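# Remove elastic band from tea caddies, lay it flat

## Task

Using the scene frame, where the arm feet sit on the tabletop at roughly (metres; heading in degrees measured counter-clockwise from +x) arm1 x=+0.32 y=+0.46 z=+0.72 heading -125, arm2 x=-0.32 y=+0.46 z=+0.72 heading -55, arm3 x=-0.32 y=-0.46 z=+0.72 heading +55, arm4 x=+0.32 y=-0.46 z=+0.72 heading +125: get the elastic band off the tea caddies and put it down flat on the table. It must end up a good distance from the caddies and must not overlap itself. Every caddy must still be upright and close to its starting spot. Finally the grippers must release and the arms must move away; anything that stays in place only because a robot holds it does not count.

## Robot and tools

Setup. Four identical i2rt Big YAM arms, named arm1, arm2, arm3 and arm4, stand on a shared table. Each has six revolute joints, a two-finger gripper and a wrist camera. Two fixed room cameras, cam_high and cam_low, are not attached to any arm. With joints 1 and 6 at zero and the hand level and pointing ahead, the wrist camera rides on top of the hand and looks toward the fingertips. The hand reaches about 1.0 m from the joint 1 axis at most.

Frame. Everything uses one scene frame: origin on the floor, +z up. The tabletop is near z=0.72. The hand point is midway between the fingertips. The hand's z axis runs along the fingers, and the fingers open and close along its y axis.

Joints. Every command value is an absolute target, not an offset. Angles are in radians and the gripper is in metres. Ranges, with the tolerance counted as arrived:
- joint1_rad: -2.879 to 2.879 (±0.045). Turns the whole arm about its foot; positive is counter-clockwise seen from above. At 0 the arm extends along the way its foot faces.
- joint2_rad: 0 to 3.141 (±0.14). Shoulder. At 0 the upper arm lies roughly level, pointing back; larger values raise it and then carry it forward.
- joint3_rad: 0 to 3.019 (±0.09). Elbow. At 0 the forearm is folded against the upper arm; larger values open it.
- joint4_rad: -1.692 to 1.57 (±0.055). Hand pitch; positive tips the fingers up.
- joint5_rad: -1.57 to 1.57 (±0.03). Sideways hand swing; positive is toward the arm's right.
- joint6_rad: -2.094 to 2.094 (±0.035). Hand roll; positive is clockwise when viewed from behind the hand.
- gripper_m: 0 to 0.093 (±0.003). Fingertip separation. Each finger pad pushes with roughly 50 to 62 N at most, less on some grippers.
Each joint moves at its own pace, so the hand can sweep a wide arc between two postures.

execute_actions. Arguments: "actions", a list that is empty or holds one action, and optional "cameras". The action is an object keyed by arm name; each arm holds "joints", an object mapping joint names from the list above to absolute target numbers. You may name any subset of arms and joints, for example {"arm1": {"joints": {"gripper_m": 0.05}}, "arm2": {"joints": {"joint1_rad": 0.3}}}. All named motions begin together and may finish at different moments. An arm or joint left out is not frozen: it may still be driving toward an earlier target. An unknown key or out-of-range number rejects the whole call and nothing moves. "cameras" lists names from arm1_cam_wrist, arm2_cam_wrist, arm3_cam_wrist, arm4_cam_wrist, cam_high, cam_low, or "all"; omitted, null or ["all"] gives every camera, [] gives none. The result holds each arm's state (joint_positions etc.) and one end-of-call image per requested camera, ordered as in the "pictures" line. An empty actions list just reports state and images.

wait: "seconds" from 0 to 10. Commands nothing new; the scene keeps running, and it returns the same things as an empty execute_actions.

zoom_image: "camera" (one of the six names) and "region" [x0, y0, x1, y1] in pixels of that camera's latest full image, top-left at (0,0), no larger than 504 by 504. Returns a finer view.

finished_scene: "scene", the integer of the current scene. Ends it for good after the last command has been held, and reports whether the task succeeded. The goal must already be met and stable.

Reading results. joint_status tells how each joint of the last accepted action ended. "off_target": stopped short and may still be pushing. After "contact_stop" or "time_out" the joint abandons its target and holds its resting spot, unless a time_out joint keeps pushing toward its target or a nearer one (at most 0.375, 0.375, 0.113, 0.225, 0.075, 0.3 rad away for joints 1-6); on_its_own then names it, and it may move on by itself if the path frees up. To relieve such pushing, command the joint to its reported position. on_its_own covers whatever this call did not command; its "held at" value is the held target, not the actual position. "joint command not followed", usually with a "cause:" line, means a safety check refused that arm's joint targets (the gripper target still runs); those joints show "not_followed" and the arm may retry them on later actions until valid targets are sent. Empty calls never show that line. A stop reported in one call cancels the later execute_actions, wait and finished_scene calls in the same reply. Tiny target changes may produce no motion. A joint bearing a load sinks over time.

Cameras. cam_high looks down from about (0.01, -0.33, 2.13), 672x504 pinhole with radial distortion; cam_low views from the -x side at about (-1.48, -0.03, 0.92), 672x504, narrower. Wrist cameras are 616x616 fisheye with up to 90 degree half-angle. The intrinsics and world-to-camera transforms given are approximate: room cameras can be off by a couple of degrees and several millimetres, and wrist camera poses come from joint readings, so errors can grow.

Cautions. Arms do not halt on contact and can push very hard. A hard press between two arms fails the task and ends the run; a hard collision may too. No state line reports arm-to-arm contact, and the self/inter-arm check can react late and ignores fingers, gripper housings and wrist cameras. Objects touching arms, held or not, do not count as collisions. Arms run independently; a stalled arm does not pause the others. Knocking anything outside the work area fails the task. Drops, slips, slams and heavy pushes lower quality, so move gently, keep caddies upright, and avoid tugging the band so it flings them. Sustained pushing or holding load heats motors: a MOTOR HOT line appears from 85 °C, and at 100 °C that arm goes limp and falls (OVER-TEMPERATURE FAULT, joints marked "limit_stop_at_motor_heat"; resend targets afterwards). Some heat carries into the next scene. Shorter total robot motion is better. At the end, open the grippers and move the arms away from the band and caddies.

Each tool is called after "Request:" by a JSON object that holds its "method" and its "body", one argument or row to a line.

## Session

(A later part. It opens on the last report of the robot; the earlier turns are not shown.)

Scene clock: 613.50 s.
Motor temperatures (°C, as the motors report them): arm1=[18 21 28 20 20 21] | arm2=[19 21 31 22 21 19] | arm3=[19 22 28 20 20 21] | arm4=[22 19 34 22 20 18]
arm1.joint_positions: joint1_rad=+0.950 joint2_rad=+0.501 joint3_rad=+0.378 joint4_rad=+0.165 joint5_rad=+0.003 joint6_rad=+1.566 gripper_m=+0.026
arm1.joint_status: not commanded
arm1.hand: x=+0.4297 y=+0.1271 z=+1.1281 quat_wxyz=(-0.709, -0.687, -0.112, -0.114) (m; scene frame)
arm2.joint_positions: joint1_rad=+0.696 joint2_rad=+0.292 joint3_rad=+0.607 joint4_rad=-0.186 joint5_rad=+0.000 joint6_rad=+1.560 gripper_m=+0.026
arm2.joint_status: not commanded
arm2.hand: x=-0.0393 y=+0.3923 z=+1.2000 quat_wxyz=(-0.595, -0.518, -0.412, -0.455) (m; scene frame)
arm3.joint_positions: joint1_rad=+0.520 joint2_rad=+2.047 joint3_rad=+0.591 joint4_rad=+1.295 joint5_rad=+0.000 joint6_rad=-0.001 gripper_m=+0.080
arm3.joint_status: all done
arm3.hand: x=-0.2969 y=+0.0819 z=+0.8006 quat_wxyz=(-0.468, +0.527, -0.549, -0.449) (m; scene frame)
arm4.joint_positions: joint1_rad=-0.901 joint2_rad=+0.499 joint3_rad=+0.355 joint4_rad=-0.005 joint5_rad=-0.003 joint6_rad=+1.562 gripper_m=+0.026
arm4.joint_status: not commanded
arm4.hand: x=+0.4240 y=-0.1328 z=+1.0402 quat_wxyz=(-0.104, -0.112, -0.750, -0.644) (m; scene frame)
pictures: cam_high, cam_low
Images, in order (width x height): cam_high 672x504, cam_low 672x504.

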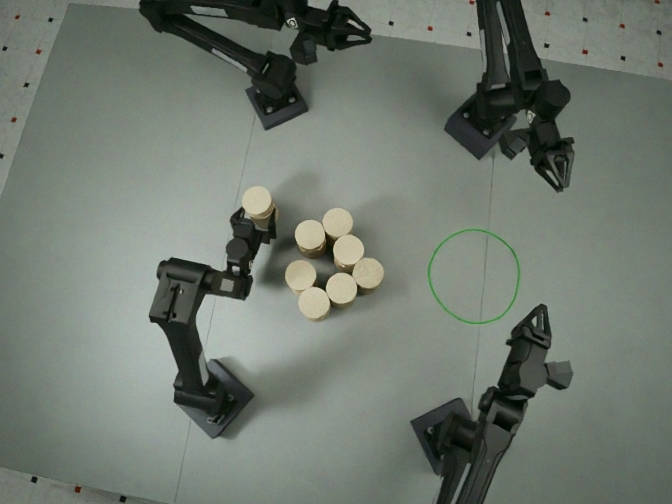

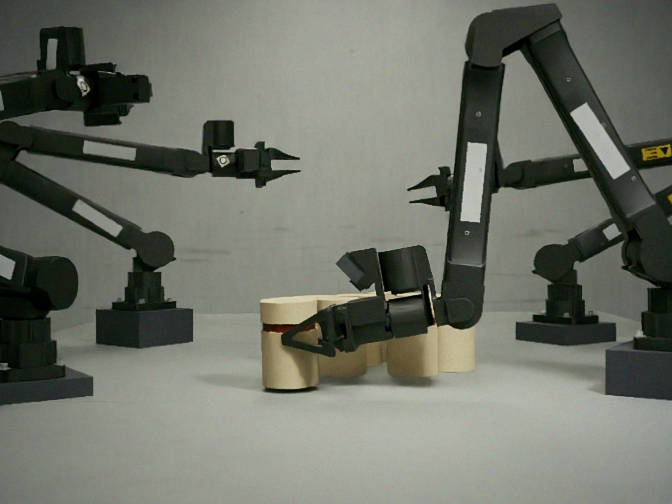

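Request:
{"method": "execute_actions", "body": {
  "actions": [
    {"arm3":{"joints":{"gripper_m":0.093}}}
  ],
  "cameras": ["cam_low"]
}}

Request:
{"method": "execute_actions", "body": {
  "actions": [
    {"arm3":{"joints":{"joint2_rad":1.86,"joint3_rad":0.545,"joint4_rad":1.158}}}
  ],
  "cameras": ["cam_low","cam_high","arm3_cam_wrist"]
}}

Scene clock: 622.63 s.
Motor temperatures (°C, as the motors report them): arm1=[18 21 28 20 20 21] | arm2=[19 21 31 22 21 19] | arm3=[19 22 27 20 20 21] | arm4=[22 19 35 22 20 18]
arm1.joint_positions: joint1_rad=+0.950 joint2_rad=+0.501 joint3_rad=+0.378 joint4_rad=+0.165 joint5_rad=+0.003 joint6_rad=+1.566 gripper_m=+0.026
arm1.joint_status: not commanded
arm1.hand: x=+0.4297 y=+0.1271 z=+1.1281 quat_wxyz=(-0.709, -0.687, -0.112, -0.114) (m; scene frame)
arm2.joint_positions: joint1_rad=+0.696 joint2_rad=+0.292 joint3_rad=+0.607 joint4_rad=-0.186 joint5_rad=+0.000 joint6_rad=+1.560 gripper_m=+0.026
arm2.joint_status: not commanded
arm2.hand: x=-0.0393 y=+0.3923 z=+1.2000 quat_wxyz=(-0.595, -0.518, -0.412, -0.455) (m; scene frame)
arm3.joint_positions: joint1_rad=+0.520 joint2_rad=+2.047 joint3_rad=+0.591 joint4_rad=+1.304 joint5_rad=+0.001 joint6_rad=-0.001 gripper_m=+0.093
arm3.joint_status: all done
arm3.hand: x=-0.2967 y=+0.0823 z=+0.8029 quat_wxyz=(-0.471, +0.525, -0.548, -0.451) (m; scene frame)
arm4.joint_positions: joint1_rad=-0.901 joint2_rad=+0.499 joint3_rad=+0.355 joint4_rad=-0.005 joint5_rad=-0.003 joint6_rad=+1.562 gripper_m=+0.026
arm4.joint_status: not commanded
arm4.hand: x=+0.4240 y=-0.1328 z=+1.0402 quat_wxyz=(-0.104, -0.112, -0.750, -0.644) (m; scene frame)
pictures: cam_low
Images, in order (width x height): cam_low 672x504.

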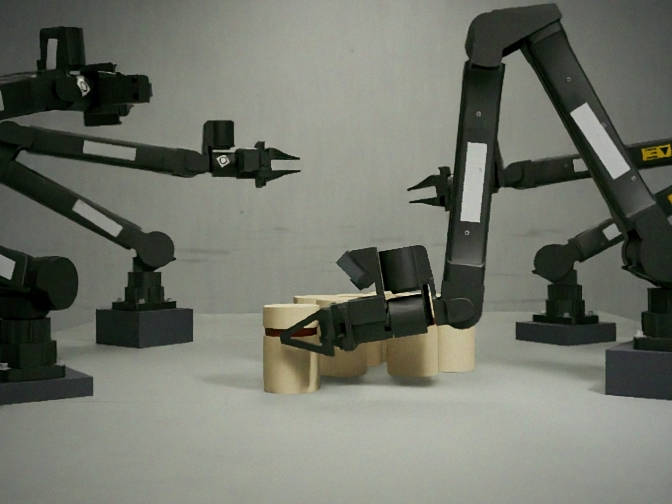

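Scene clock: 623.70 s.
Motor temperatures (°C, as the motors report them): arm1=[18 21 28 20 20 21] | arm2=[19 21 31 22 21 19] | arm3=[19 22 27 20 20 21] | arm4=[22 19 35 22 20 18]
arm1.joint_positions: joint1_rad=+0.950 joint2_rad=+0.501 joint3_rad=+0.378 joint4_rad=+0.165 joint5_rad=+0.003 joint6_rad=+1.566 gripper_m=+0.026
arm1.joint_status: not commanded
arm1.hand: x=+0.4297 y=+0.1271 z=+1.1281 quat_wxyz=(-0.709, -0.687, -0.112, -0.114) (m; scene frame)
arm2.joint_positions: joint1_rad=+0.696 joint2_rad=+0.292 joint3_rad=+0.607 joint4_rad=-0.186 joint5_rad=+0.000 joint6_rad=+1.560 gripper_m=+0.026
arm2.joint_status: not commanded
arm2.hand: x=-0.0393 y=+0.3923 z=+1.2000 quat_wxyz=(-0.595, -0.518, -0.412, -0.455) (m; scene frame)
arm3.joint_positions: joint1_rad=+0.520 joint2_rad=+1.856 joint3_rad=+0.541 joint4_rad=+1.172 joint5_rad=+0.001 joint6_rad=-0.001 gripper_m=+0.093
arm3.joint_status: all done
arm3.hand: x=-0.2970 y=+0.0730 z=+0.8536 quat_wxyz=(-0.473, +0.523, -0.546, -0.453) (m; scene frame)
arm4.joint_positions: joint1_rad=-0.901 joint2_rad=+0.499 joint3_rad=+0.355 joint4_rad=-0.005 joint5_rad=-0.003 joint6_rad=+1.562 gripper_m=+0.026
arm4.joint_status: not commanded
arm4.hand: x=+0.4240 y=-0.1328 z=+1.0402 quat_wxyz=(-0.104, -0.112, -0.750, -0.644) (m; scene frame)
pictures: arm3_cam_wrist, cam_high, cam_low
camera_calibration (this result's frames):
arm3_cam_wrist: T_world_to_cam=[[0.999075, -0.0427364, -0.00473419, 0.308212], [-0.0329863, -0.691168, -0.721941, 0.661902], [0.027581, 0.72143, -0.691938, 0.670019], [0, 0, 0, 1]] pos_world=[-0.304573, -0.012714, 0.942925]
Images, in order (width x height): arm3_cam_wrist 616x616, cam_high 672x504, cam_low 672x504.

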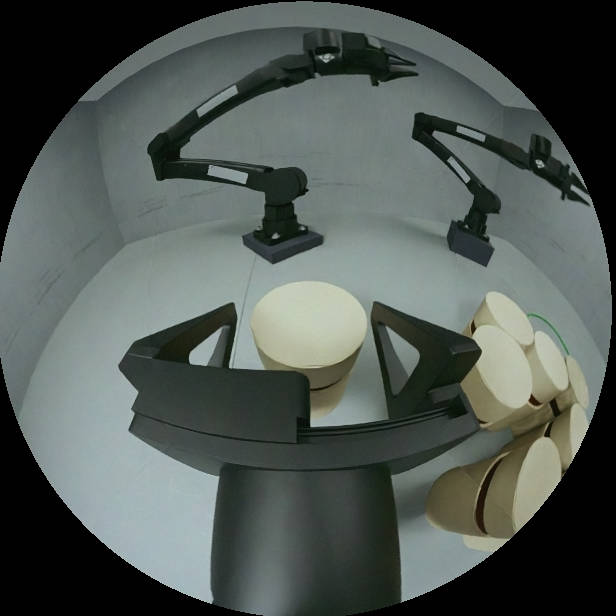

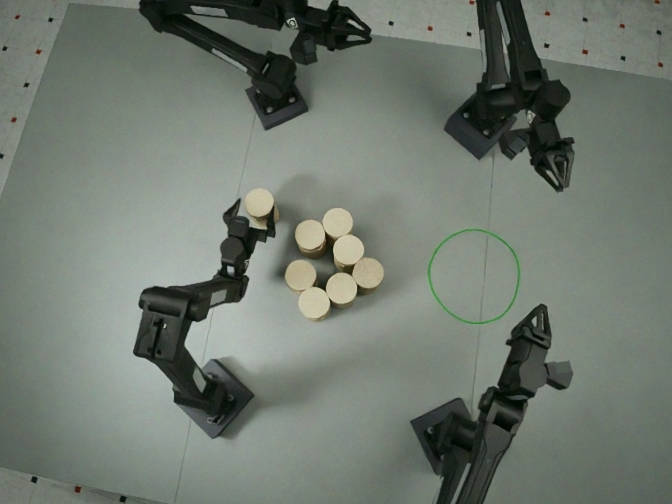

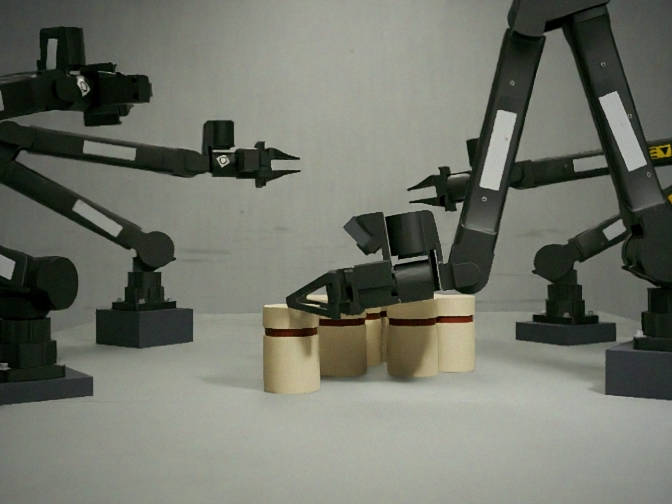

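Request:
{"method": "execute_actions", "body": {
  "actions": [
    {"arm3":{"joints":{"joint2_rad":1.5,"joint3_rad":1.3,"joint4_rad":0.6}}}
  ],
  "cameras": []
}}

Request:
{"method": "execute_actions", "body": {
  "actions": [
    {"arm3":{"joints":{"joint3_rad":1.47,"joint4_rad":-1.225,"joint6_rad":-1.70}}}
  ],
  "cameras": []
}}

Request:
{"method": "execute_actions", "body": {
  "actions": [
    {"arm3":{"joints":{"joint2_rad":1.793}}}
  ],
  "cameras": ["cam_low","cam_high","arm3_cam_wrist"]
}}

Scene clock: 639.63 s.
Motor temperatures (°C, as the motors report them): arm1=[18 21 28 20 20 21] | arm2=[19 21 31 22 21 19] | arm3=[19 22 27 20 19 21] | arm4=[22 19 35 22 20 18]
arm1.joint_positions: joint1_rad=+0.950 joint2_rad=+0.501 joint3_rad=+0.378 joint4_rad=+0.165 joint5_rad=+0.003 joint6_rad=+1.566 gripper_m=+0.026
arm1.joint_status: not commanded
arm1.hand: x=+0.4297 y=+0.1271 z=+1.1281 quat_wxyz=(-0.709, -0.687, -0.112, -0.114) (m; scene frame)
arm2.joint_positions: joint1_rad=+0.696 joint2_rad=+0.292 joint3_rad=+0.607 joint4_rad=-0.186 joint5_rad=+0.000 joint6_rad=+1.560 gripper_m=+0.026
arm2.joint_status: not commanded
arm2.hand: x=-0.0393 y=+0.3923 z=+1.2000 quat_wxyz=(-0.595, -0.518, -0.412, -0.455) (m; scene frame)
arm3.joint_positions: joint1_rad=+0.520 joint2_rad=+1.475 joint3_rad=+1.261 joint4_rad=+0.614 joint5_rad=+0.001 joint6_rad=-0.001 gripper_m=+0.093
arm3.joint_status: all done
arm3.hand: x=-0.2918 y=+0.1923 z=+1.3120 quat_wxyz=(-0.602, +0.382, -0.399, -0.577) (m; scene frame)
arm4.joint_positions: joint1_rad=-0.901 joint2_rad=+0.499 joint3_rad=+0.355 joint4_rad=-0.005 joint5_rad=-0.003 joint6_rad=+1.562 gripper_m=+0.026
arm4.joint_status: not commanded
arm4.hand: x=+0.4240 y=-0.1328 z=+1.0402 quat_wxyz=(-0.104, -0.112, -0.750, -0.644) (m; scene frame)
pictures: none
No camera images: the call's "cameras" was empty. Leave "cameras" out to get every camera's image.

Scene clock: 641.87 s.
Motor temperatures (°C, as the motors report them): arm1=[18 21 28 20 20 21] | arm2=[19 21 31 22 21 19] | arm3=[19 22 28 20 19 21] | arm4=[22 19 35 22 20 18]
arm1.joint_positions: joint1_rad=+0.950 joint2_rad=+0.501 joint3_rad=+0.378 joint4_rad=+0.165 joint5_rad=+0.003 joint6_rad=+1.566 gripper_m=+0.026
arm1.joint_status: not commanded
arm1.hand: x=+0.4297 y=+0.1271 z=+1.1281 quat_wxyz=(-0.709, -0.687, -0.112, -0.114) (m; scene frame)
arm2.joint_positions: joint1_rad=+0.696 joint2_rad=+0.292 joint3_rad=+0.607 joint4_rad=-0.186 joint5_rad=+0.000 joint6_rad=+1.560 gripper_m=+0.026
arm2.joint_status: not commanded
arm2.hand: x=-0.0393 y=+0.3923 z=+1.2000 quat_wxyz=(-0.595, -0.518, -0.412, -0.455) (m; scene frame)
arm3.joint_positions: joint1_rad=+0.520 joint2_rad=+1.481 joint3_rad=+1.447 joint4_rad=-1.212 joint5_rad=+0.001 joint6_rad=-1.690 gripper_m=+0.093
arm3.joint_status: all done
arm3.hand: x=-0.2977 y=+0.0549 z=+1.0514 quat_wxyz=(-0.162, +0.986, +0.038, +0.013) (m; scene frame)
arm4.joint_positions: joint1_rad=-0.901 joint2_rad=+0.499 joint3_rad=+0.355 joint4_rad=-0.005 joint5_rad=-0.003 joint6_rad=+1.562 gripper_m=+0.026
arm4.joint_status: not commanded
arm4.hand: x=+0.4240 y=-0.1328 z=+1.0402 quat_wxyz=(-0.104, -0.112, -0.750, -0.644) (m; scene frame)
pictures: none
No camera images: the call's "cameras" was empty. Leave "cameras" out to get every camera's image.

Scene clock: 642.97 s.
Motor temperatures (°C, as the motors report them): arm1=[18 21 28 20 20 21] | arm2=[19 21 32 22 21 19] | arm3=[19 22 28 20 19 21] | arm4=[22 19 35 22 20 18]
arm1.joint_positions: joint1_rad=+0.950 joint2_rad=+0.501 joint3_rad=+0.378 joint4_rad=+0.165 joint5_rad=+0.003 joint6_rad=+1.566 gripper_m=+0.026
arm1.joint_status: not commanded
arm1.hand: x=+0.4297 y=+0.1271 z=+1.1281 quat_wxyz=(-0.709, -0.687, -0.112, -0.114) (m; scene frame)
arm2.joint_positions: joint1_rad=+0.696 joint2_rad=+0.292 joint3_rad=+0.607 joint4_rad=-0.186 joint5_rad=+0.000 joint6_rad=+1.560 gripper_m=+0.026
arm2.joint_status: not commanded
arm2.hand: x=-0.0393 y=+0.3923 z=+1.2000 quat_wxyz=(-0.595, -0.518, -0.412, -0.455) (m; scene frame)
arm3.joint_positions: joint1_rad=+0.520 joint2_rad=+1.805 joint3_rad=+1.447 joint4_rad=-1.214 joint5_rad=+0.001 joint6_rad=-1.691 gripper_m=+0.093
arm3.joint_status: all done
arm3.hand: x=-0.2970 y=+0.0726 z=+0.8872 quat_wxyz=(+0.000, +0.999, +0.039, +0.000) (m; scene frame)
arm4.joint_positions: joint1_rad=-0.901 joint2_rad=+0.499 joint3_rad=+0.355 joint4_rad=-0.005 joint5_rad=-0.003 joint6_rad=+1.562 gripper_m=+0.026
arm4.joint_status: not commanded
arm4.hand: x=+0.4240 y=-0.1328 z=+1.0402 quat_wxyz=(-0.104, -0.112, -0.750, -0.644) (m; scene frame)
pictures: arm3_cam_wrist, cam_high, cam_low
camera_calibration (this result's frames):
arm3_cam_wrist: T_world_to_cam=[[-0.0731248, 0.997322, -0.00104586, -0.0888859], [0.810061, 0.0600062, 0.583267, -0.276223], [0.581768, 0.0418041, -0.81228, 1.01427], [0, 0, 0, 1]] pos_world=[-0.372815, 0.0628222, 0.984894]
Images, in order (width x height): arm3_cam_wrist 616x616, cam_high 672x504, cam_low 672x504.

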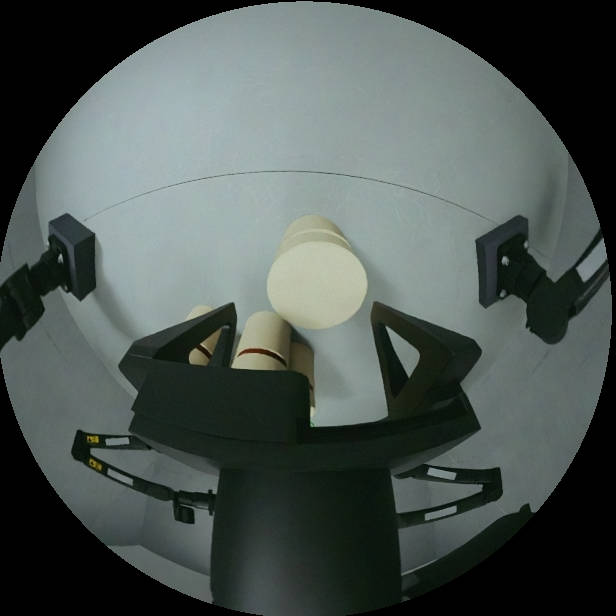

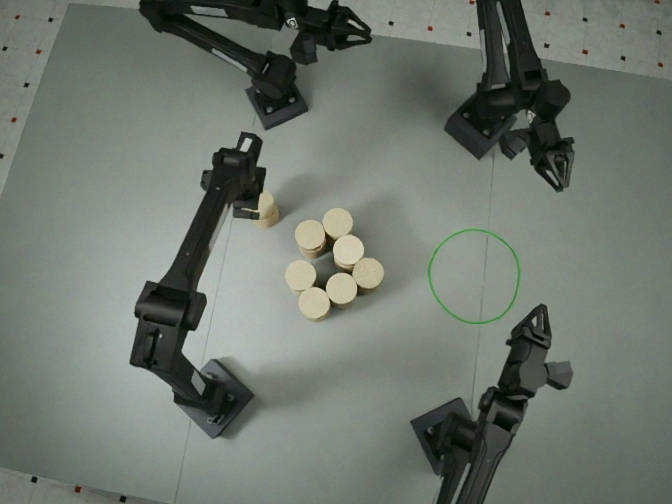

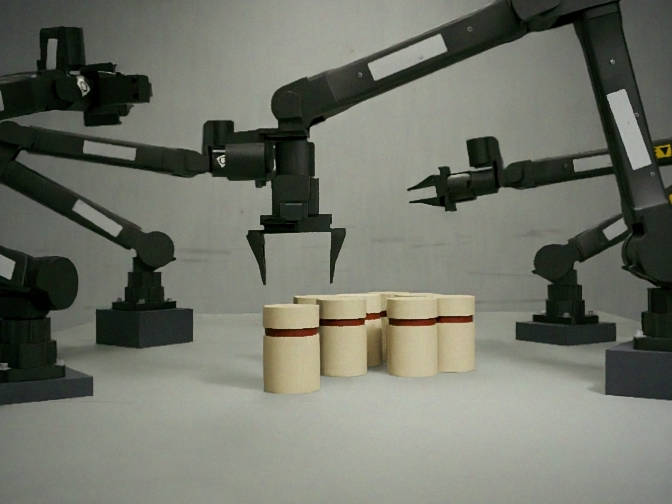

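Request:
{"method": "execute_actions", "body": {
  "actions": [
    {"arm3":{"joints":{"joint2_rad":1.83,"joint3_rad":1.487,"joint4_rad":-1.18}}}
  ],
  "cameras": ["cam_low","arm3_cam_wrist"]
}}

Scene clock: 648.60 s.
Motor temperatures (°C, as the motors report them): arm1=[18 21 28 20 20 21] | arm2=[19 21 32 22 20 19] | arm3=[19 23 30 20 19 21] | arm4=[22 19 35 22 20 18]
arm1.joint_positions: joint1_rad=+0.950 joint2_rad=+0.501 joint3_rad=+0.378 joint4_rad=+0.165 joint5_rad=+0.003 joint6_rad=+1.566 gripper_m=+0.026
arm1.joint_status: not commanded
arm1.hand: x=+0.4297 y=+0.1271 z=+1.1281 quat_wxyz=(-0.709, -0.687, -0.112, -0.114) (m; scene frame)
arm2.joint_positions: joint1_rad=+0.696 joint2_rad=+0.292 joint3_rad=+0.607 joint4_rad=-0.186 joint5_rad=+0.000 joint6_rad=+1.560 gripper_m=+0.026
arm2.joint_status: not commanded
arm2.hand: x=-0.0393 y=+0.3923 z=+1.2000 quat_wxyz=(-0.595, -0.518, -0.412, -0.455) (m; scene frame)
arm3.joint_positions: joint1_rad=+0.520 joint2_rad=+1.805 joint3_rad=+1.447 joint4_rad=-1.193 joint5_rad=+0.001 joint6_rad=-1.691 gripper_m=+0.093
arm3.joint_status: all done
arm3.hand: x=-0.2968 y=+0.0778 z=+0.8872 quat_wxyz=(-0.011, +0.999, +0.039, +0.001) (m; scene frame)
arm4.joint_positions: joint1_rad=-0.901 joint2_rad=+0.499 joint3_rad=+0.355 joint4_rad=-0.005 joint5_rad=-0.003 joint6_rad=+1.562 gripper_m=+0.026
arm4.joint_status: not commanded
arm4.hand: x=+0.4240 y=-0.1328 z=+1.0402 quat_wxyz=(-0.104, -0.112, -0.750, -0.644) (m; scene frame)
pictures: arm3_cam_wrist, cam_low
camera_calibration (this result's frames):
arm3_cam_wrist: T_world_to_cam=[[-0.0731205, 0.997119, 0.0201745, -0.112914], [0.809541, 0.0475261, 0.585136, -0.277587], [0.582492, 0.0591176, -0.810684, 1.01142], [0, 0, 0, 1]] pos_world=[-0.372683, 0.0659882, 0.984647]
Images, in order (width x height): arm3_cam_wrist 616x616, cam_low 672x504.

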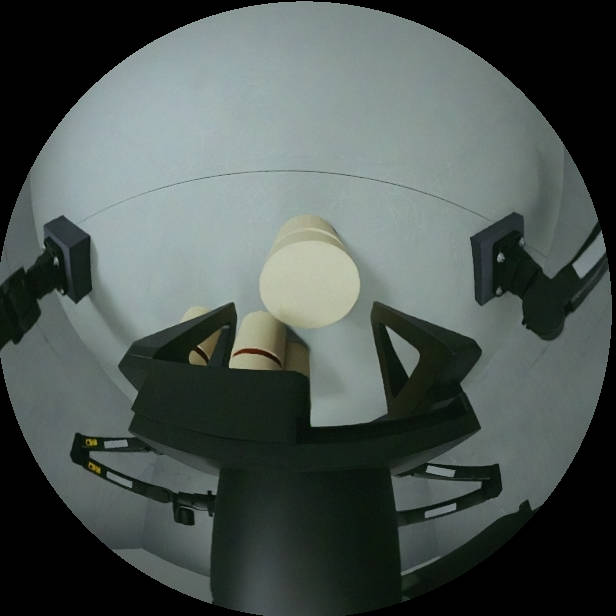

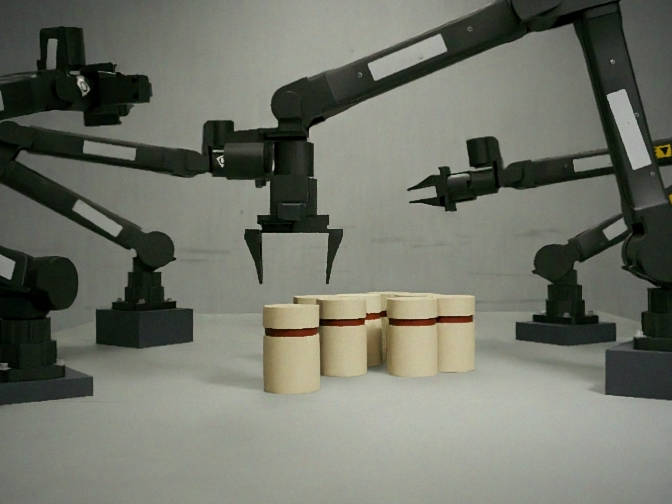

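Request:
{"method": "execute_actions", "body": {
  "actions": [
    {"arm3":{"joints":{"joint2_rad":1.845,"joint3_rad":1.475,"joint4_rad":-1.155}}}
  ],
  "cameras": ["cam_low","arm3_cam_wrist"]
}}

Scene clock: 655.03 s.
Motor temperatures (°C, as the motors report them): arm1=[18 21 28 20 20 21] | arm2=[19 21 32 22 20 19] | arm3=[19 23 31 20 19 21] | arm4=[22 19 36 22 20 18]
arm1.joint_positions: joint1_rad=+0.950 joint2_rad=+0.501 joint3_rad=+0.378 joint4_rad=+0.165 joint5_rad=+0.003 joint6_rad=+1.566 gripper_m=+0.026
arm1.joint_status: not commanded
arm1.hand: x=+0.4297 y=+0.1271 z=+1.1281 quat_wxyz=(-0.709, -0.687, -0.112, -0.114) (m; scene frame)
arm2.joint_positions: joint1_rad=+0.696 joint2_rad=+0.292 joint3_rad=+0.607 joint4_rad=-0.186 joint5_rad=+0.000 joint6_rad=+1.560 gripper_m=+0.026
arm2.joint_status: not commanded
arm2.hand: x=-0.0393 y=+0.3923 z=+1.2000 quat_wxyz=(-0.595, -0.518, -0.412, -0.455) (m; scene frame)
arm3.joint_positions: joint1_rad=+0.520 joint2_rad=+1.809 joint3_rad=+1.447 joint4_rad=-1.168 joint5_rad=+0.001 joint6_rad=-1.691 gripper_m=+0.093
arm3.joint_status: all done
arm3.hand: x=-0.2966 y=+0.0837 z=+0.8854 quat_wxyz=(-0.021, +0.999, +0.039, +0.002) (m; scene frame)
arm4.joint_positions: joint1_rad=-0.901 joint2_rad=+0.499 joint3_rad=+0.355 joint4_rad=-0.005 joint5_rad=-0.003 joint6_rad=+1.562 gripper_m=+0.026
arm4.joint_status: not commanded
arm4.hand: x=+0.4240 y=-0.1328 z=+1.0402 quat_wxyz=(-0.104, -0.112, -0.750, -0.644) (m; scene frame)
pictures: arm3_cam_wrist, cam_low
camera_calibration (this result's frames):
arm3_cam_wrist: T_world_to_cam=[[-0.0731342, 0.996494, 0.0406285, -0.136796], [0.809038, 0.0354566, 0.586686, -0.277523], [0.583188, 0.0757768, -0.808795, 1.00661], [0, 0, 0, 1]] pos_world=[-0.372522, 0.0698781, 0.98252]
Images, in order (width x height): arm3_cam_wrist 616x616, cam_low 672x504.

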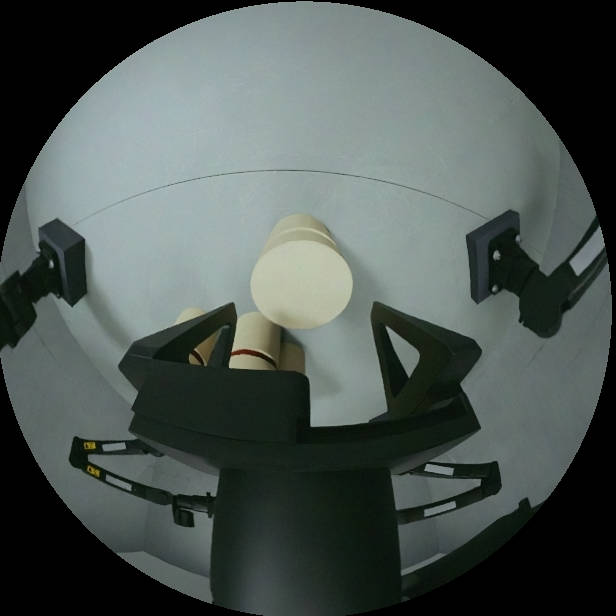

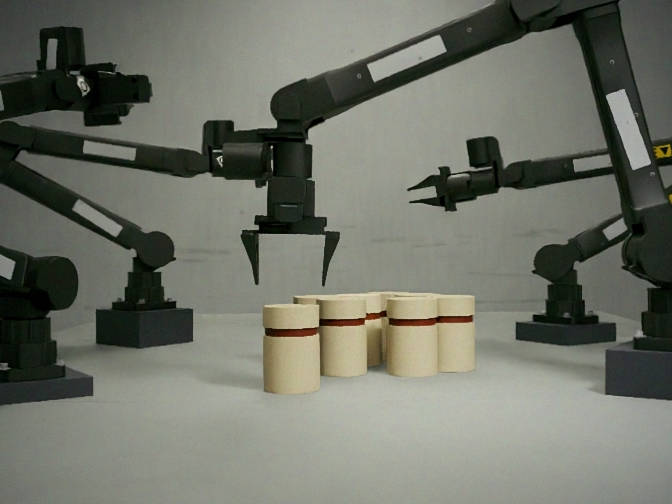

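Request:
{"method": "execute_actions", "body": {
  "actions": [
    {"arm3":{"joints":{"joint2_rad":1.905,"joint3_rad":1.385,"joint4_rad":-1.03}}}
  ],
  "cameras": ["cam_low","arm3_cam_wrist"]
}}

Scene clock: 659.47 s.
Motor temperatures (°C, as the motors report them): arm1=[18 21 28 20 20 21] | arm2=[19 21 32 22 20 19] | arm3=[19 23 31 20 19 21] | arm4=[22 19 36 22 20 18]
arm1.joint_positions: joint1_rad=+0.950 joint2_rad=+0.501 joint3_rad=+0.378 joint4_rad=+0.165 joint5_rad=+0.003 joint6_rad=+1.566 gripper_m=+0.026
arm1.joint_status: not commanded
arm1.hand: x=+0.4297 y=+0.1271 z=+1.1281 quat_wxyz=(-0.709, -0.687, -0.112, -0.114) (m; scene frame)
arm2.joint_positions: joint1_rad=+0.696 joint2_rad=+0.292 joint3_rad=+0.607 joint4_rad=-0.186 joint5_rad=+0.000 joint6_rad=+1.560 gripper_m=+0.026
arm2.joint_status: not commanded
arm2.hand: x=-0.0393 y=+0.3923 z=+1.2000 quat_wxyz=(-0.595, -0.518, -0.412, -0.455) (m; scene frame)
arm3.joint_positions: joint1_rad=+0.520 joint2_rad=+1.842 joint3_rad=+1.413 joint4_rad=-1.073 joint5_rad=+0.002 joint6_rad=-1.691 gripper_m=+0.093
arm3.joint_status: all done
arm3.hand: x=-0.2961 y=+0.0923 z=+0.8565 quat_wxyz=(-0.035, +0.999, +0.039, +0.003) (m; scene frame)
arm4.joint_positions: joint1_rad=-0.901 joint2_rad=+0.499 joint3_rad=+0.355 joint4_rad=-0.005 joint5_rad=-0.003 joint6_rad=+1.562 gripper_m=+0.026
arm4.joint_status: not commanded
arm4.hand: x=+0.4240 y=-0.1328 z=+1.0402 quat_wxyz=(-0.104, -0.112, -0.750, -0.644) (m; scene frame)
pictures: arm3_cam_wrist, cam_low
camera_calibration (this result's frames):
arm3_cam_wrist: T_world_to_cam=[[-0.0739411, 0.994928, 0.0681996, -0.167864], [0.808087, 0.0196994, 0.588734, -0.261746], [0.584404, 0.0986428, -0.805445, 0.977679], [0, 0, 0, 1]] pos_world=[-0.372258, 0.0757275, 0.953013]
Images, in order (width x height): arm3_cam_wrist 616x616, cam_low 672x504.

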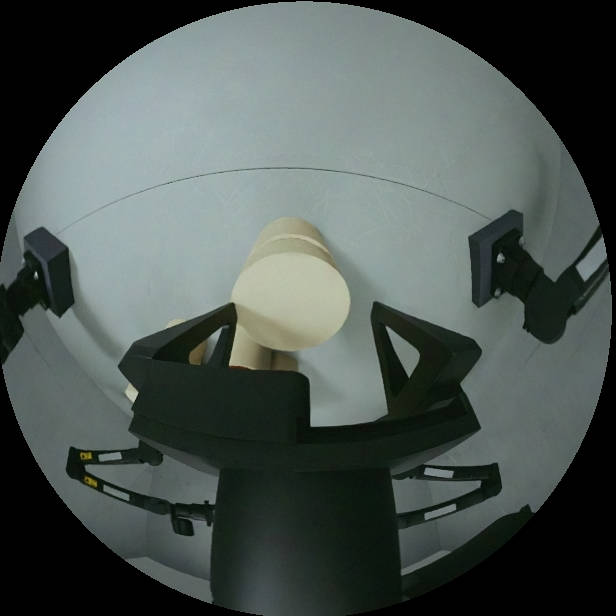

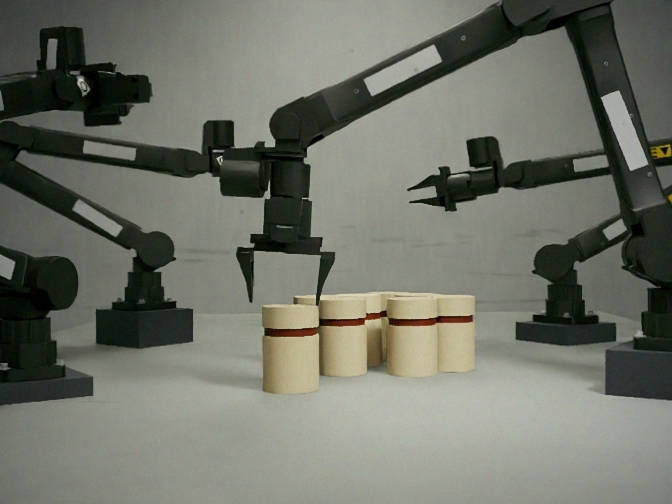

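Request:
{"method": "execute_actions", "body": {
  "actions": [
    {"arm3":{"joints":{"joint2_rad":1.83,"joint3_rad":1.445,"joint4_rad":-1.073}}}
  ],
  "cameras": []
}}

Request:
{"method": "execute_actions", "body": {
  "actions": [
    {"arm3":{"joints":{"joint4_rad":-1.135}}}
  ],
  "cameras": ["cam_low","arm3_cam_wrist"]
}}

Scene clock: 665.23 s.
Motor temperatures (°C, as the motors report them): arm1=[18 21 29 20 20 21] | arm2=[19 21 32 22 20 19] | arm3=[19 23 30 20 19 21] | arm4=[22 19 36 22 20 18]
arm1.joint_positions: joint1_rad=+0.950 joint2_rad=+0.501 joint3_rad=+0.378 joint4_rad=+0.165 joint5_rad=+0.003 joint6_rad=+1.566 gripper_m=+0.026
arm1.joint_status: not commanded
arm1.hand: x=+0.4297 y=+0.1271 z=+1.1281 quat_wxyz=(-0.709, -0.687, -0.112, -0.114) (m; scene frame)
arm2.joint_positions: joint1_rad=+0.696 joint2_rad=+0.292 joint3_rad=+0.607 joint4_rad=-0.186 joint5_rad=+0.000 joint6_rad=+1.560 gripper_m=+0.026
arm2.joint_status: not commanded
arm2.hand: x=-0.0393 y=+0.3923 z=+1.2000 quat_wxyz=(-0.595, -0.518, -0.412, -0.455) (m; scene frame)
arm3.joint_positions: joint1_rad=+0.520 joint2_rad=+1.838 joint3_rad=+1.413 joint4_rad=-1.073 joint5_rad=+0.002 joint6_rad=-1.691 gripper_m=+0.093
arm3.joint_status: all done
arm3.hand: x=-0.2961 y=+0.0925 z=+0.8585 quat_wxyz=(-0.037, +0.999, +0.039, +0.004) (m; scene frame)
arm4.joint_positions: joint1_rad=-0.901 joint2_rad=+0.499 joint3_rad=+0.355 joint4_rad=-0.005 joint5_rad=-0.003 joint6_rad=+1.562 gripper_m=+0.026
arm4.joint_status: not commanded
arm4.hand: x=+0.4240 y=-0.1328 z=+1.0402 quat_wxyz=(-0.104, -0.112, -0.750, -0.644) (m; scene frame)
pictures: none
No camera images: the call's "cameras" was empty. Leave "cameras" out to get every camera's image.

Scene clock: 665.90 s.
Motor temperatures (°C, as the motors report them): arm1=[18 21 29 20 20 21] | arm2=[19 21 32 22 20 19] | arm3=[19 23 31 20 19 21] | arm4=[22 19 36 22 20 18]
arm1.joint_positions: joint1_rad=+0.950 joint2_rad=+0.501 joint3_rad=+0.378 joint4_rad=+0.165 joint5_rad=+0.003 joint6_rad=+1.566 gripper_m=+0.026
arm1.joint_status: not commanded
arm1.hand: x=+0.4297 y=+0.1271 z=+1.1281 quat_wxyz=(-0.709, -0.687, -0.112, -0.114) (m; scene frame)
arm2.joint_positions: joint1_rad=+0.696 joint2_rad=+0.292 joint3_rad=+0.607 joint4_rad=-0.186 joint5_rad=+0.000 joint6_rad=+1.560 gripper_m=+0.026
arm2.joint_status: not commanded
arm2.hand: x=-0.0393 y=+0.3923 z=+1.2000 quat_wxyz=(-0.595, -0.518, -0.412, -0.455) (m; scene frame)
arm3.joint_positions: joint1_rad=+0.520 joint2_rad=+1.838 joint3_rad=+1.413 joint4_rad=-1.123 joint5_rad=+0.002 joint6_rad=-1.691 gripper_m=+0.093
arm3.joint_status: all done
arm3.hand: x=-0.2967 y=+0.0802 z=+0.8579 quat_wxyz=(-0.012, +0.999, +0.039, +0.002) (m; scene frame)
arm4.joint_positions: joint1_rad=-0.901 joint2_rad=+0.499 joint3_rad=+0.355 joint4_rad=-0.005 joint5_rad=-0.003 joint6_rad=+1.562 gripper_m=+0.026
arm4.joint_status: not commanded
arm4.hand: x=+0.4240 y=-0.1328 z=+1.0402 quat_wxyz=(-0.104, -0.112, -0.750, -0.644) (m; scene frame)
pictures: arm3_cam_wrist, cam_low
camera_calibration (this result's frames):
arm3_cam_wrist: T_world_to_cam=[[-0.0738815, 0.997024, 0.0220223, -0.116454], [0.809226, 0.0470303, 0.585612, -0.26112], [0.582834, 0.0610869, -0.810292, 0.987034], [0, 0, 0, 1]] pos_world=[-0.372575, 0.0680935, 0.955266]
Images, in order (width x height): arm3_cam_wrist 616x616, cam_low 672x504.

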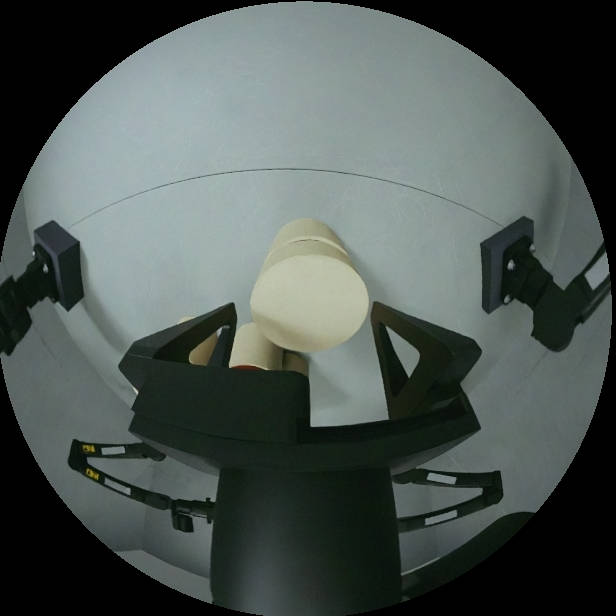

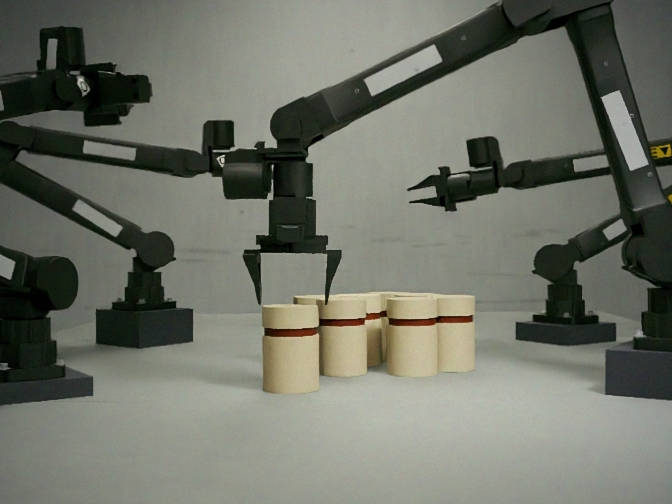

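Request:
{"method": "execute_actions", "body": {
  "actions": [
    {"arm3":{"joints":{"joint4_rad":-1.087}}}
  ],
  "cameras": []
}}

Request:
{"method": "execute_actions", "body": {
  "actions": [
    {"arm3":{"joints":{"joint2_rad":1.885}}}
  ],
  "cameras": ["cam_low","arm3_cam_wrist"]
}}

Scene clock: 671.00 s.
Motor temperatures (°C, as the motors report them): arm1=[18 21 29 20 20 21] | arm2=[19 21 32 22 20 19] | arm3=[19 23 31 20 19 21] | arm4=[22 19 36 22 20 18]
arm1.joint_positions: joint1_rad=+0.950 joint2_rad=+0.501 joint3_rad=+0.378 joint4_rad=+0.165 joint5_rad=+0.003 joint6_rad=+1.566 gripper_m=+0.026
arm1.joint_status: not commanded
arm1.hand: x=+0.4297 y=+0.1271 z=+1.1281 quat_wxyz=(-0.709, -0.687, -0.112, -0.114) (m; scene frame)
arm2.joint_positions: joint1_rad=+0.696 joint2_rad=+0.292 joint3_rad=+0.607 joint4_rad=-0.186 joint5_rad=+0.000 joint6_rad=+1.560 gripper_m=+0.026
arm2.joint_status: not commanded
arm2.hand: x=-0.0393 y=+0.3923 z=+1.2000 quat_wxyz=(-0.595, -0.518, -0.412, -0.455) (m; scene frame)
arm3.joint_positions: joint1_rad=+0.520 joint2_rad=+1.838 joint3_rad=+1.413 joint4_rad=-1.100 joint5_rad=+0.002 joint6_rad=-1.691 gripper_m=+0.093
arm3.joint_status: all done
arm3.hand: x=-0.2964 y=+0.0858 z=+0.8581 quat_wxyz=(-0.023, +0.999, +0.039, +0.002) (m; scene frame)
arm4.joint_positions: joint1_rad=-0.901 joint2_rad=+0.499 joint3_rad=+0.355 joint4_rad=-0.005 joint5_rad=-0.003 joint6_rad=+1.562 gripper_m=+0.026
arm4.joint_status: not commanded
arm4.hand: x=+0.4240 y=-0.1328 z=+1.0402 quat_wxyz=(-0.104, -0.112, -0.750, -0.644) (m; scene frame)
pictures: none
No camera images: the call's "cameras" was empty. Leave "cameras" out to get every camera's image.

Scene clock: 671.77 s.
Motor temperatures (°C, as the motors report them): arm1=[18 21 29 20 20 21] | arm2=[19 21 32 22 20 19] | arm3=[19 23 31 20 19 21] | arm4=[22 19 36 22 20 18]
arm1.joint_positions: joint1_rad=+0.950 joint2_rad=+0.501 joint3_rad=+0.378 joint4_rad=+0.165 joint5_rad=+0.003 joint6_rad=+1.566 gripper_m=+0.026
arm1.joint_status: not commanded
arm1.hand: x=+0.4297 y=+0.1271 z=+1.1281 quat_wxyz=(-0.709, -0.687, -0.112, -0.114) (m; scene frame)
arm2.joint_positions: joint1_rad=+0.696 joint2_rad=+0.292 joint3_rad=+0.607 joint4_rad=-0.186 joint5_rad=+0.000 joint6_rad=+1.560 gripper_m=+0.026
arm2.joint_status: not commanded
arm2.hand: x=-0.0393 y=+0.3923 z=+1.2000 quat_wxyz=(-0.595, -0.518, -0.412, -0.455) (m; scene frame)
arm3.joint_positions: joint1_rad=+0.520 joint2_rad=+1.850 joint3_rad=+1.413 joint4_rad=-1.100 joint5_rad=+0.002 joint6_rad=-1.691 gripper_m=+0.093
arm3.joint_status: all done
arm3.hand: x=-0.2964 y=+0.0851 z=+0.8519 quat_wxyz=(-0.017, +0.999, +0.039, +0.002) (m; scene frame)
arm4.joint_positions: joint1_rad=-0.901 joint2_rad=+0.499 joint3_rad=+0.355 joint4_rad=-0.005 joint5_rad=-0.003 joint6_rad=+1.562 gripper_m=+0.026
arm4.joint_status: not commanded
arm4.hand: x=+0.4240 y=-0.1328 z=+1.0402 quat_wxyz=(-0.104, -0.112, -0.750, -0.644) (m; scene frame)
pictures: arm3_cam_wrist, cam_low
camera_calibration (this result's frames):
arm3_cam_wrist: T_world_to_cam=[[-0.0738875, 0.99672, 0.0330069, -0.130553], [0.808956, 0.0405472, 0.586469, -0.258255], [0.583208, 0.0700339, -0.809299, 0.980249], [0, 0, 0, 1]] pos_world=[-0.372418, 0.0719458, 0.949082]
Images, in order (width x height): arm3_cam_wrist 616x616, cam_low 672x504.

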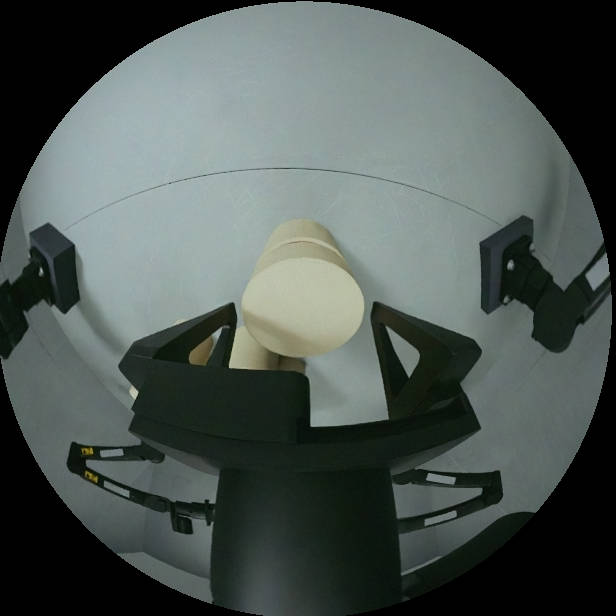

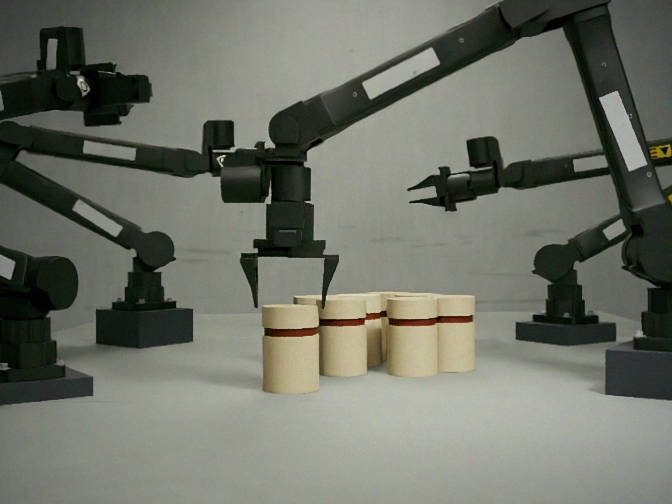

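Request:
{"method": "execute_actions", "body": {
  "actions": [
    {"arm3":{"joints":{"joint2_rad":1.94,"joint4_rad":-1.068}}}
  ],
  "cameras": ["cam_low","arm3_cam_wrist"]
}}

Scene clock: 678.20 s.
Motor temperatures (°C, as the motors report them): arm1=[18 21 29 20 20 21] | arm2=[19 21 32 22 20 19] | arm3=[19 23 32 20 19 21] | arm4=[22 19 36 22 20 18]
arm1.joint_positions: joint1_rad=+0.950 joint2_rad=+0.501 joint3_rad=+0.378 joint4_rad=+0.165 joint5_rad=+0.003 joint6_rad=+1.566 gripper_m=+0.026
arm1.joint_status: not commanded
arm1.hand: x=+0.4297 y=+0.1271 z=+1.1281 quat_wxyz=(-0.709, -0.687, -0.112, -0.114) (m; scene frame)
arm2.joint_positions: joint1_rad=+0.696 joint2_rad=+0.292 joint3_rad=+0.607 joint4_rad=-0.186 joint5_rad=+0.000 joint6_rad=+1.560 gripper_m=+0.026
arm2.joint_status: not commanded
arm2.hand: x=-0.0393 y=+0.3923 z=+1.2000 quat_wxyz=(-0.595, -0.518, -0.412, -0.455) (m; scene frame)
arm3.joint_positions: joint1_rad=+0.520 joint2_rad=+1.918 joint3_rad=+1.414 joint4_rad=-1.080 joint5_rad=+0.002 joint6_rad=-1.691 gripper_m=+0.093
arm3.joint_status: all done
arm3.hand: x=-0.2965 y=+0.0850 z=+0.8164 quat_wxyz=(+0.007, +0.999, +0.039, +0.000) (m; scene frame)
arm4.joint_positions: joint1_rad=-0.901 joint2_rad=+0.499 joint3_rad=+0.355 joint4_rad=-0.005 joint5_rad=-0.003 joint6_rad=+1.562 gripper_m=+0.026
arm4.joint_status: not commanded
arm4.hand: x=+0.4240 y=-0.1328 z=+1.0402 quat_wxyz=(-0.104, -0.112, -0.750, -0.644) (m; scene frame)
pictures: arm3_cam_wrist, cam_low
camera_calibration (this result's frames):
arm3_cam_wrist: T_world_to_cam=[[-0.0738971, 0.997168, -0.0139735, -0.0909364], [0.810107, 0.0681945, 0.582302, -0.236033], [0.581606, 0.0317104, -0.812852, 0.957253], [0, 0, 0, 1]] pos_world=[-0.372252, 0.0764201, 0.914277]
Images, in order (width x height): arm3_cam_wrist 616x616, cam_low 672x504.

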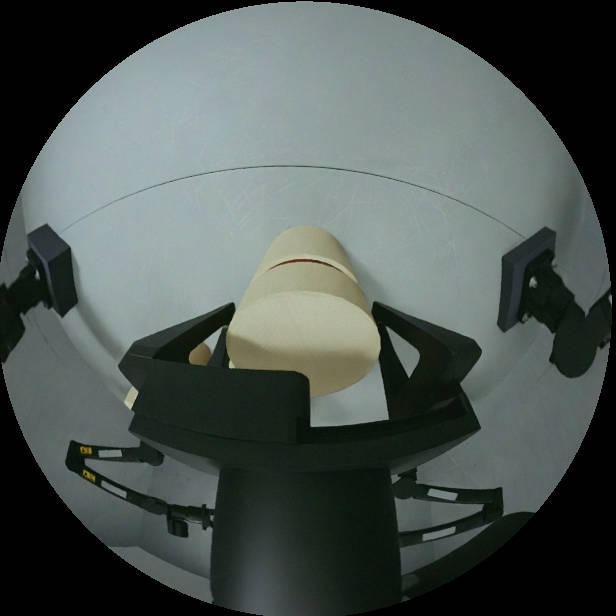

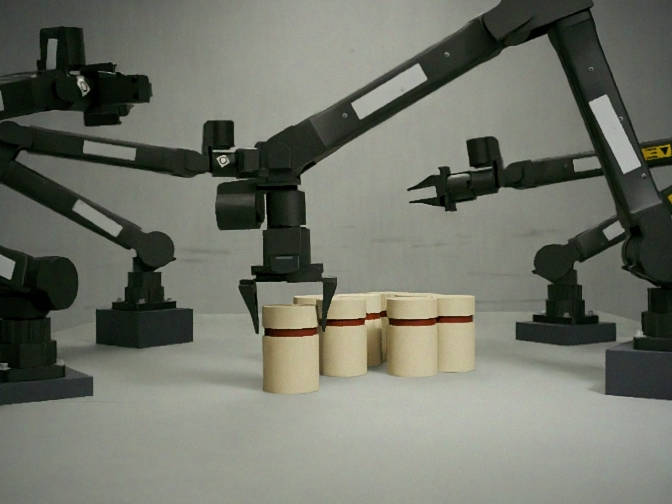

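Request:
{"method": "execute_actions", "body": {
  "actions": [
    {"arm3":{"joints":{"gripper_m":0.07}}}
  ],
  "cameras": []
}}

Request:
{"method": "execute_actions", "body": {
  "actions": [
    {"arm3":{"joints":{"joint2_rad":1.80}}}
  ],
  "cameras": ["cam_low"]
}}

Request:
{"method": "execute_actions", "body": {
  "actions": [
    {"arm3":{"joints":{"joint2_rad":1.66,"joint3_rad":1.125,"joint4_rad":-1.017}}}
  ],
  "cameras": ["cam_low","cam_high"]
}}

Scene clock: 689.20 s.
Motor temperatures (°C, as the motors report them): arm1=[18 21 29 20 20 21] | arm2=[19 21 32 22 20 19] | arm3=[19 24 32 19 19 21] | arm4=[22 19 36 22 20 18]
arm1.joint_positions: joint1_rad=+0.950 joint2_rad=+0.501 joint3_rad=+0.378 joint4_rad=+0.165 joint5_rad=+0.003 joint6_rad=+1.566 gripper_m=+0.026
arm1.joint_status: not commanded
arm1.hand: x=+0.4297 y=+0.1271 z=+1.1281 quat_wxyz=(-0.709, -0.687, -0.112, -0.114) (m; scene frame)
arm2.joint_positions: joint1_rad=+0.696 joint2_rad=+0.292 joint3_rad=+0.607 joint4_rad=-0.186 joint5_rad=+0.000 joint6_rad=+1.560 gripper_m=+0.026
arm2.joint_status: not commanded
arm2.hand: x=-0.0393 y=+0.3923 z=+1.2000 quat_wxyz=(-0.595, -0.518, -0.412, -0.455) (m; scene frame)
arm3.joint_positions: joint1_rad=+0.520 joint2_rad=+1.918 joint3_rad=+1.414 joint4_rad=-1.080 joint5_rad=+0.002 joint6_rad=-1.692 gripper_m=+0.080
arm3.joint_status: gripper_m off_target (ended at +0.080, target +0.070)
arm3.hand: x=-0.2965 y=+0.0851 z=+0.8164 quat_wxyz=(+0.006, +0.999, +0.040, +0.000) (m; scene frame)
arm4.joint_positions: joint1_rad=-0.901 joint2_rad=+0.499 joint3_rad=+0.355 joint4_rad=-0.005 joint5_rad=-0.003 joint6_rad=+1.562 gripper_m=+0.026
arm4.joint_status: not commanded
arm4.hand: x=+0.4240 y=-0.1328 z=+1.0402 quat_wxyz=(-0.104, -0.112, -0.750, -0.644) (m; scene frame)
pictures: none
No camera images: the call's "cameras" was empty. Leave "cameras" out to get every camera's image.

Scene clock: 690.40 s.
Motor temperatures (°C, as the motors report them): arm1=[18 21 29 20 20 21] | arm2=[19 21 32 22 20 19] | arm3=[19 24 33 19 19 21] | arm4=[22 19 36 22 20 18]
arm1.joint_positions: joint1_rad=+0.950 joint2_rad=+0.501 joint3_rad=+0.378 joint4_rad=+0.165 joint5_rad=+0.003 joint6_rad=+1.566 gripper_m=+0.026
arm1.joint_status: not commanded
arm1.hand: x=+0.4297 y=+0.1271 z=+1.1281 quat_wxyz=(-0.709, -0.687, -0.112, -0.114) (m; scene frame)
arm2.joint_positions: joint1_rad=+0.696 joint2_rad=+0.292 joint3_rad=+0.607 joint4_rad=-0.186 joint5_rad=+0.000 joint6_rad=+1.560 gripper_m=+0.026
arm2.joint_status: not commanded
arm2.hand: x=-0.0393 y=+0.3923 z=+1.2000 quat_wxyz=(-0.595, -0.518, -0.412, -0.455) (m; scene frame)
arm3.joint_positions: joint1_rad=+0.520 joint2_rad=+1.798 joint3_rad=+1.414 joint4_rad=-1.080 joint5_rad=+0.002 joint6_rad=-1.692 gripper_m=+0.080
arm3.joint_status: all done
arm3.hand: x=-0.2961 y=+0.0929 z=+0.8799 quat_wxyz=(-0.054, +0.998, +0.040, +0.005) (m; scene frame)
arm4.joint_positions: joint1_rad=-0.901 joint2_rad=+0.499 joint3_rad=+0.355 joint4_rad=-0.005 joint5_rad=-0.003 joint6_rad=+1.562 gripper_m=+0.026
arm4.joint_status: not commanded
arm4.hand: x=+0.4240 y=-0.1328 z=+1.0402 quat_wxyz=(-0.104, -0.112, -0.750, -0.644) (m; scene frame)
pictures: cam_low
Images, in order (width x height): cam_low 672x504.

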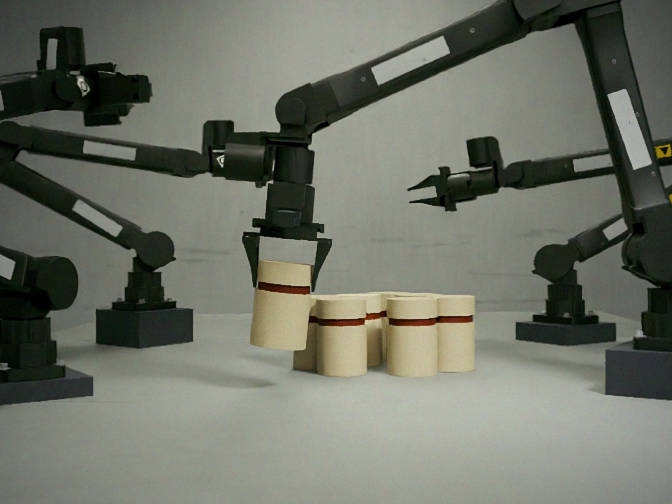

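Scene clock: 691.60 s.
Motor temperatures (°C, as the motors report them): arm1=[18 21 29 20 20 21] | arm2=[19 21 32 22 20 19] | arm3=[19 24 32 19 19 21] | arm4=[22 19 36 22 20 18]
arm1.joint_positions: joint1_rad=+0.950 joint2_rad=+0.501 joint3_rad=+0.378 joint4_rad=+0.165 joint5_rad=+0.003 joint6_rad=+1.566 gripper_m=+0.026
arm1.joint_status: not commanded
arm1.hand: x=+0.4297 y=+0.1271 z=+1.1281 quat_wxyz=(-0.709, -0.687, -0.112, -0.114) (m; scene frame)
arm2.joint_positions: joint1_rad=+0.696 joint2_rad=+0.292 joint3_rad=+0.607 joint4_rad=-0.186 joint5_rad=+0.000 joint6_rad=+1.560 gripper_m=+0.026
arm2.joint_status: not commanded
arm2.hand: x=-0.0393 y=+0.3923 z=+1.2000 quat_wxyz=(-0.595, -0.518, -0.412, -0.455) (m; scene frame)
arm3.joint_positions: joint1_rad=+0.520 joint2_rad=+1.658 joint3_rad=+1.111 joint4_rad=-1.024 joint5_rad=+0.002 joint6_rad=-1.692 gripper_m=+0.080
arm3.joint_status: all done
arm3.hand: x=-0.3005 y=-0.0117 z=+0.8409 quat_wxyz=(-0.001, +0.999, +0.040, +0.001) (m; scene frame)
arm4.joint_positions: joint1_rad=-0.901 joint2_rad=+0.499 joint3_rad=+0.355 joint4_rad=-0.005 joint5_rad=-0.003 joint6_rad=+1.562 gripper_m=+0.026
arm4.joint_status: not commanded
arm4.hand: x=+0.4240 y=-0.1328 z=+1.0402 quat_wxyz=(-0.104, -0.112, -0.750, -0.644) (m; scene frame)
pictures: cam_high, cam_low
Images, in order (width x height): cam_high 672x504, cam_low 672x504.

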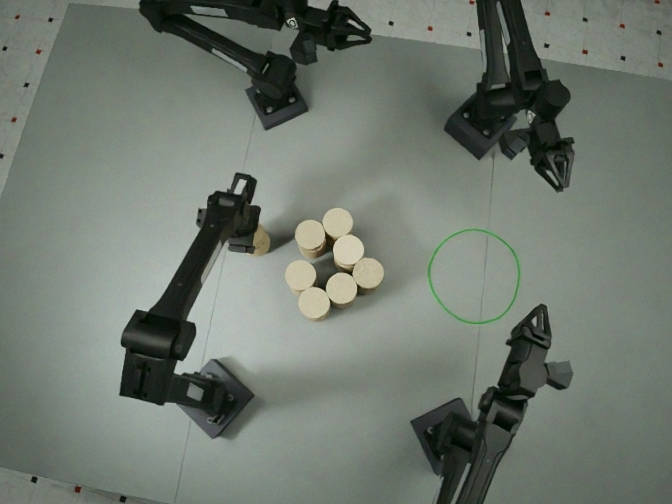

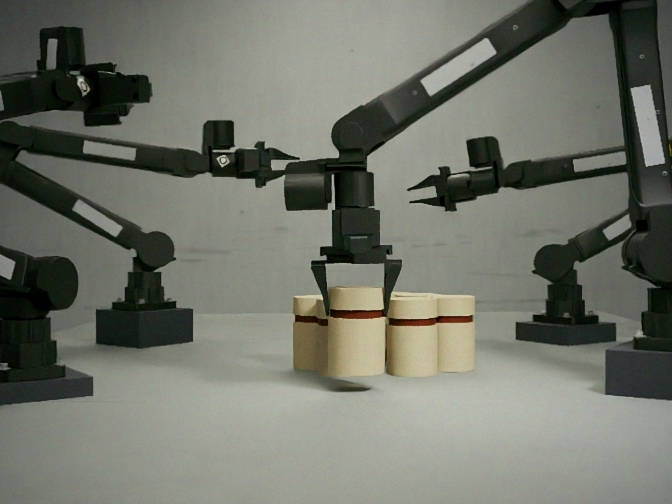

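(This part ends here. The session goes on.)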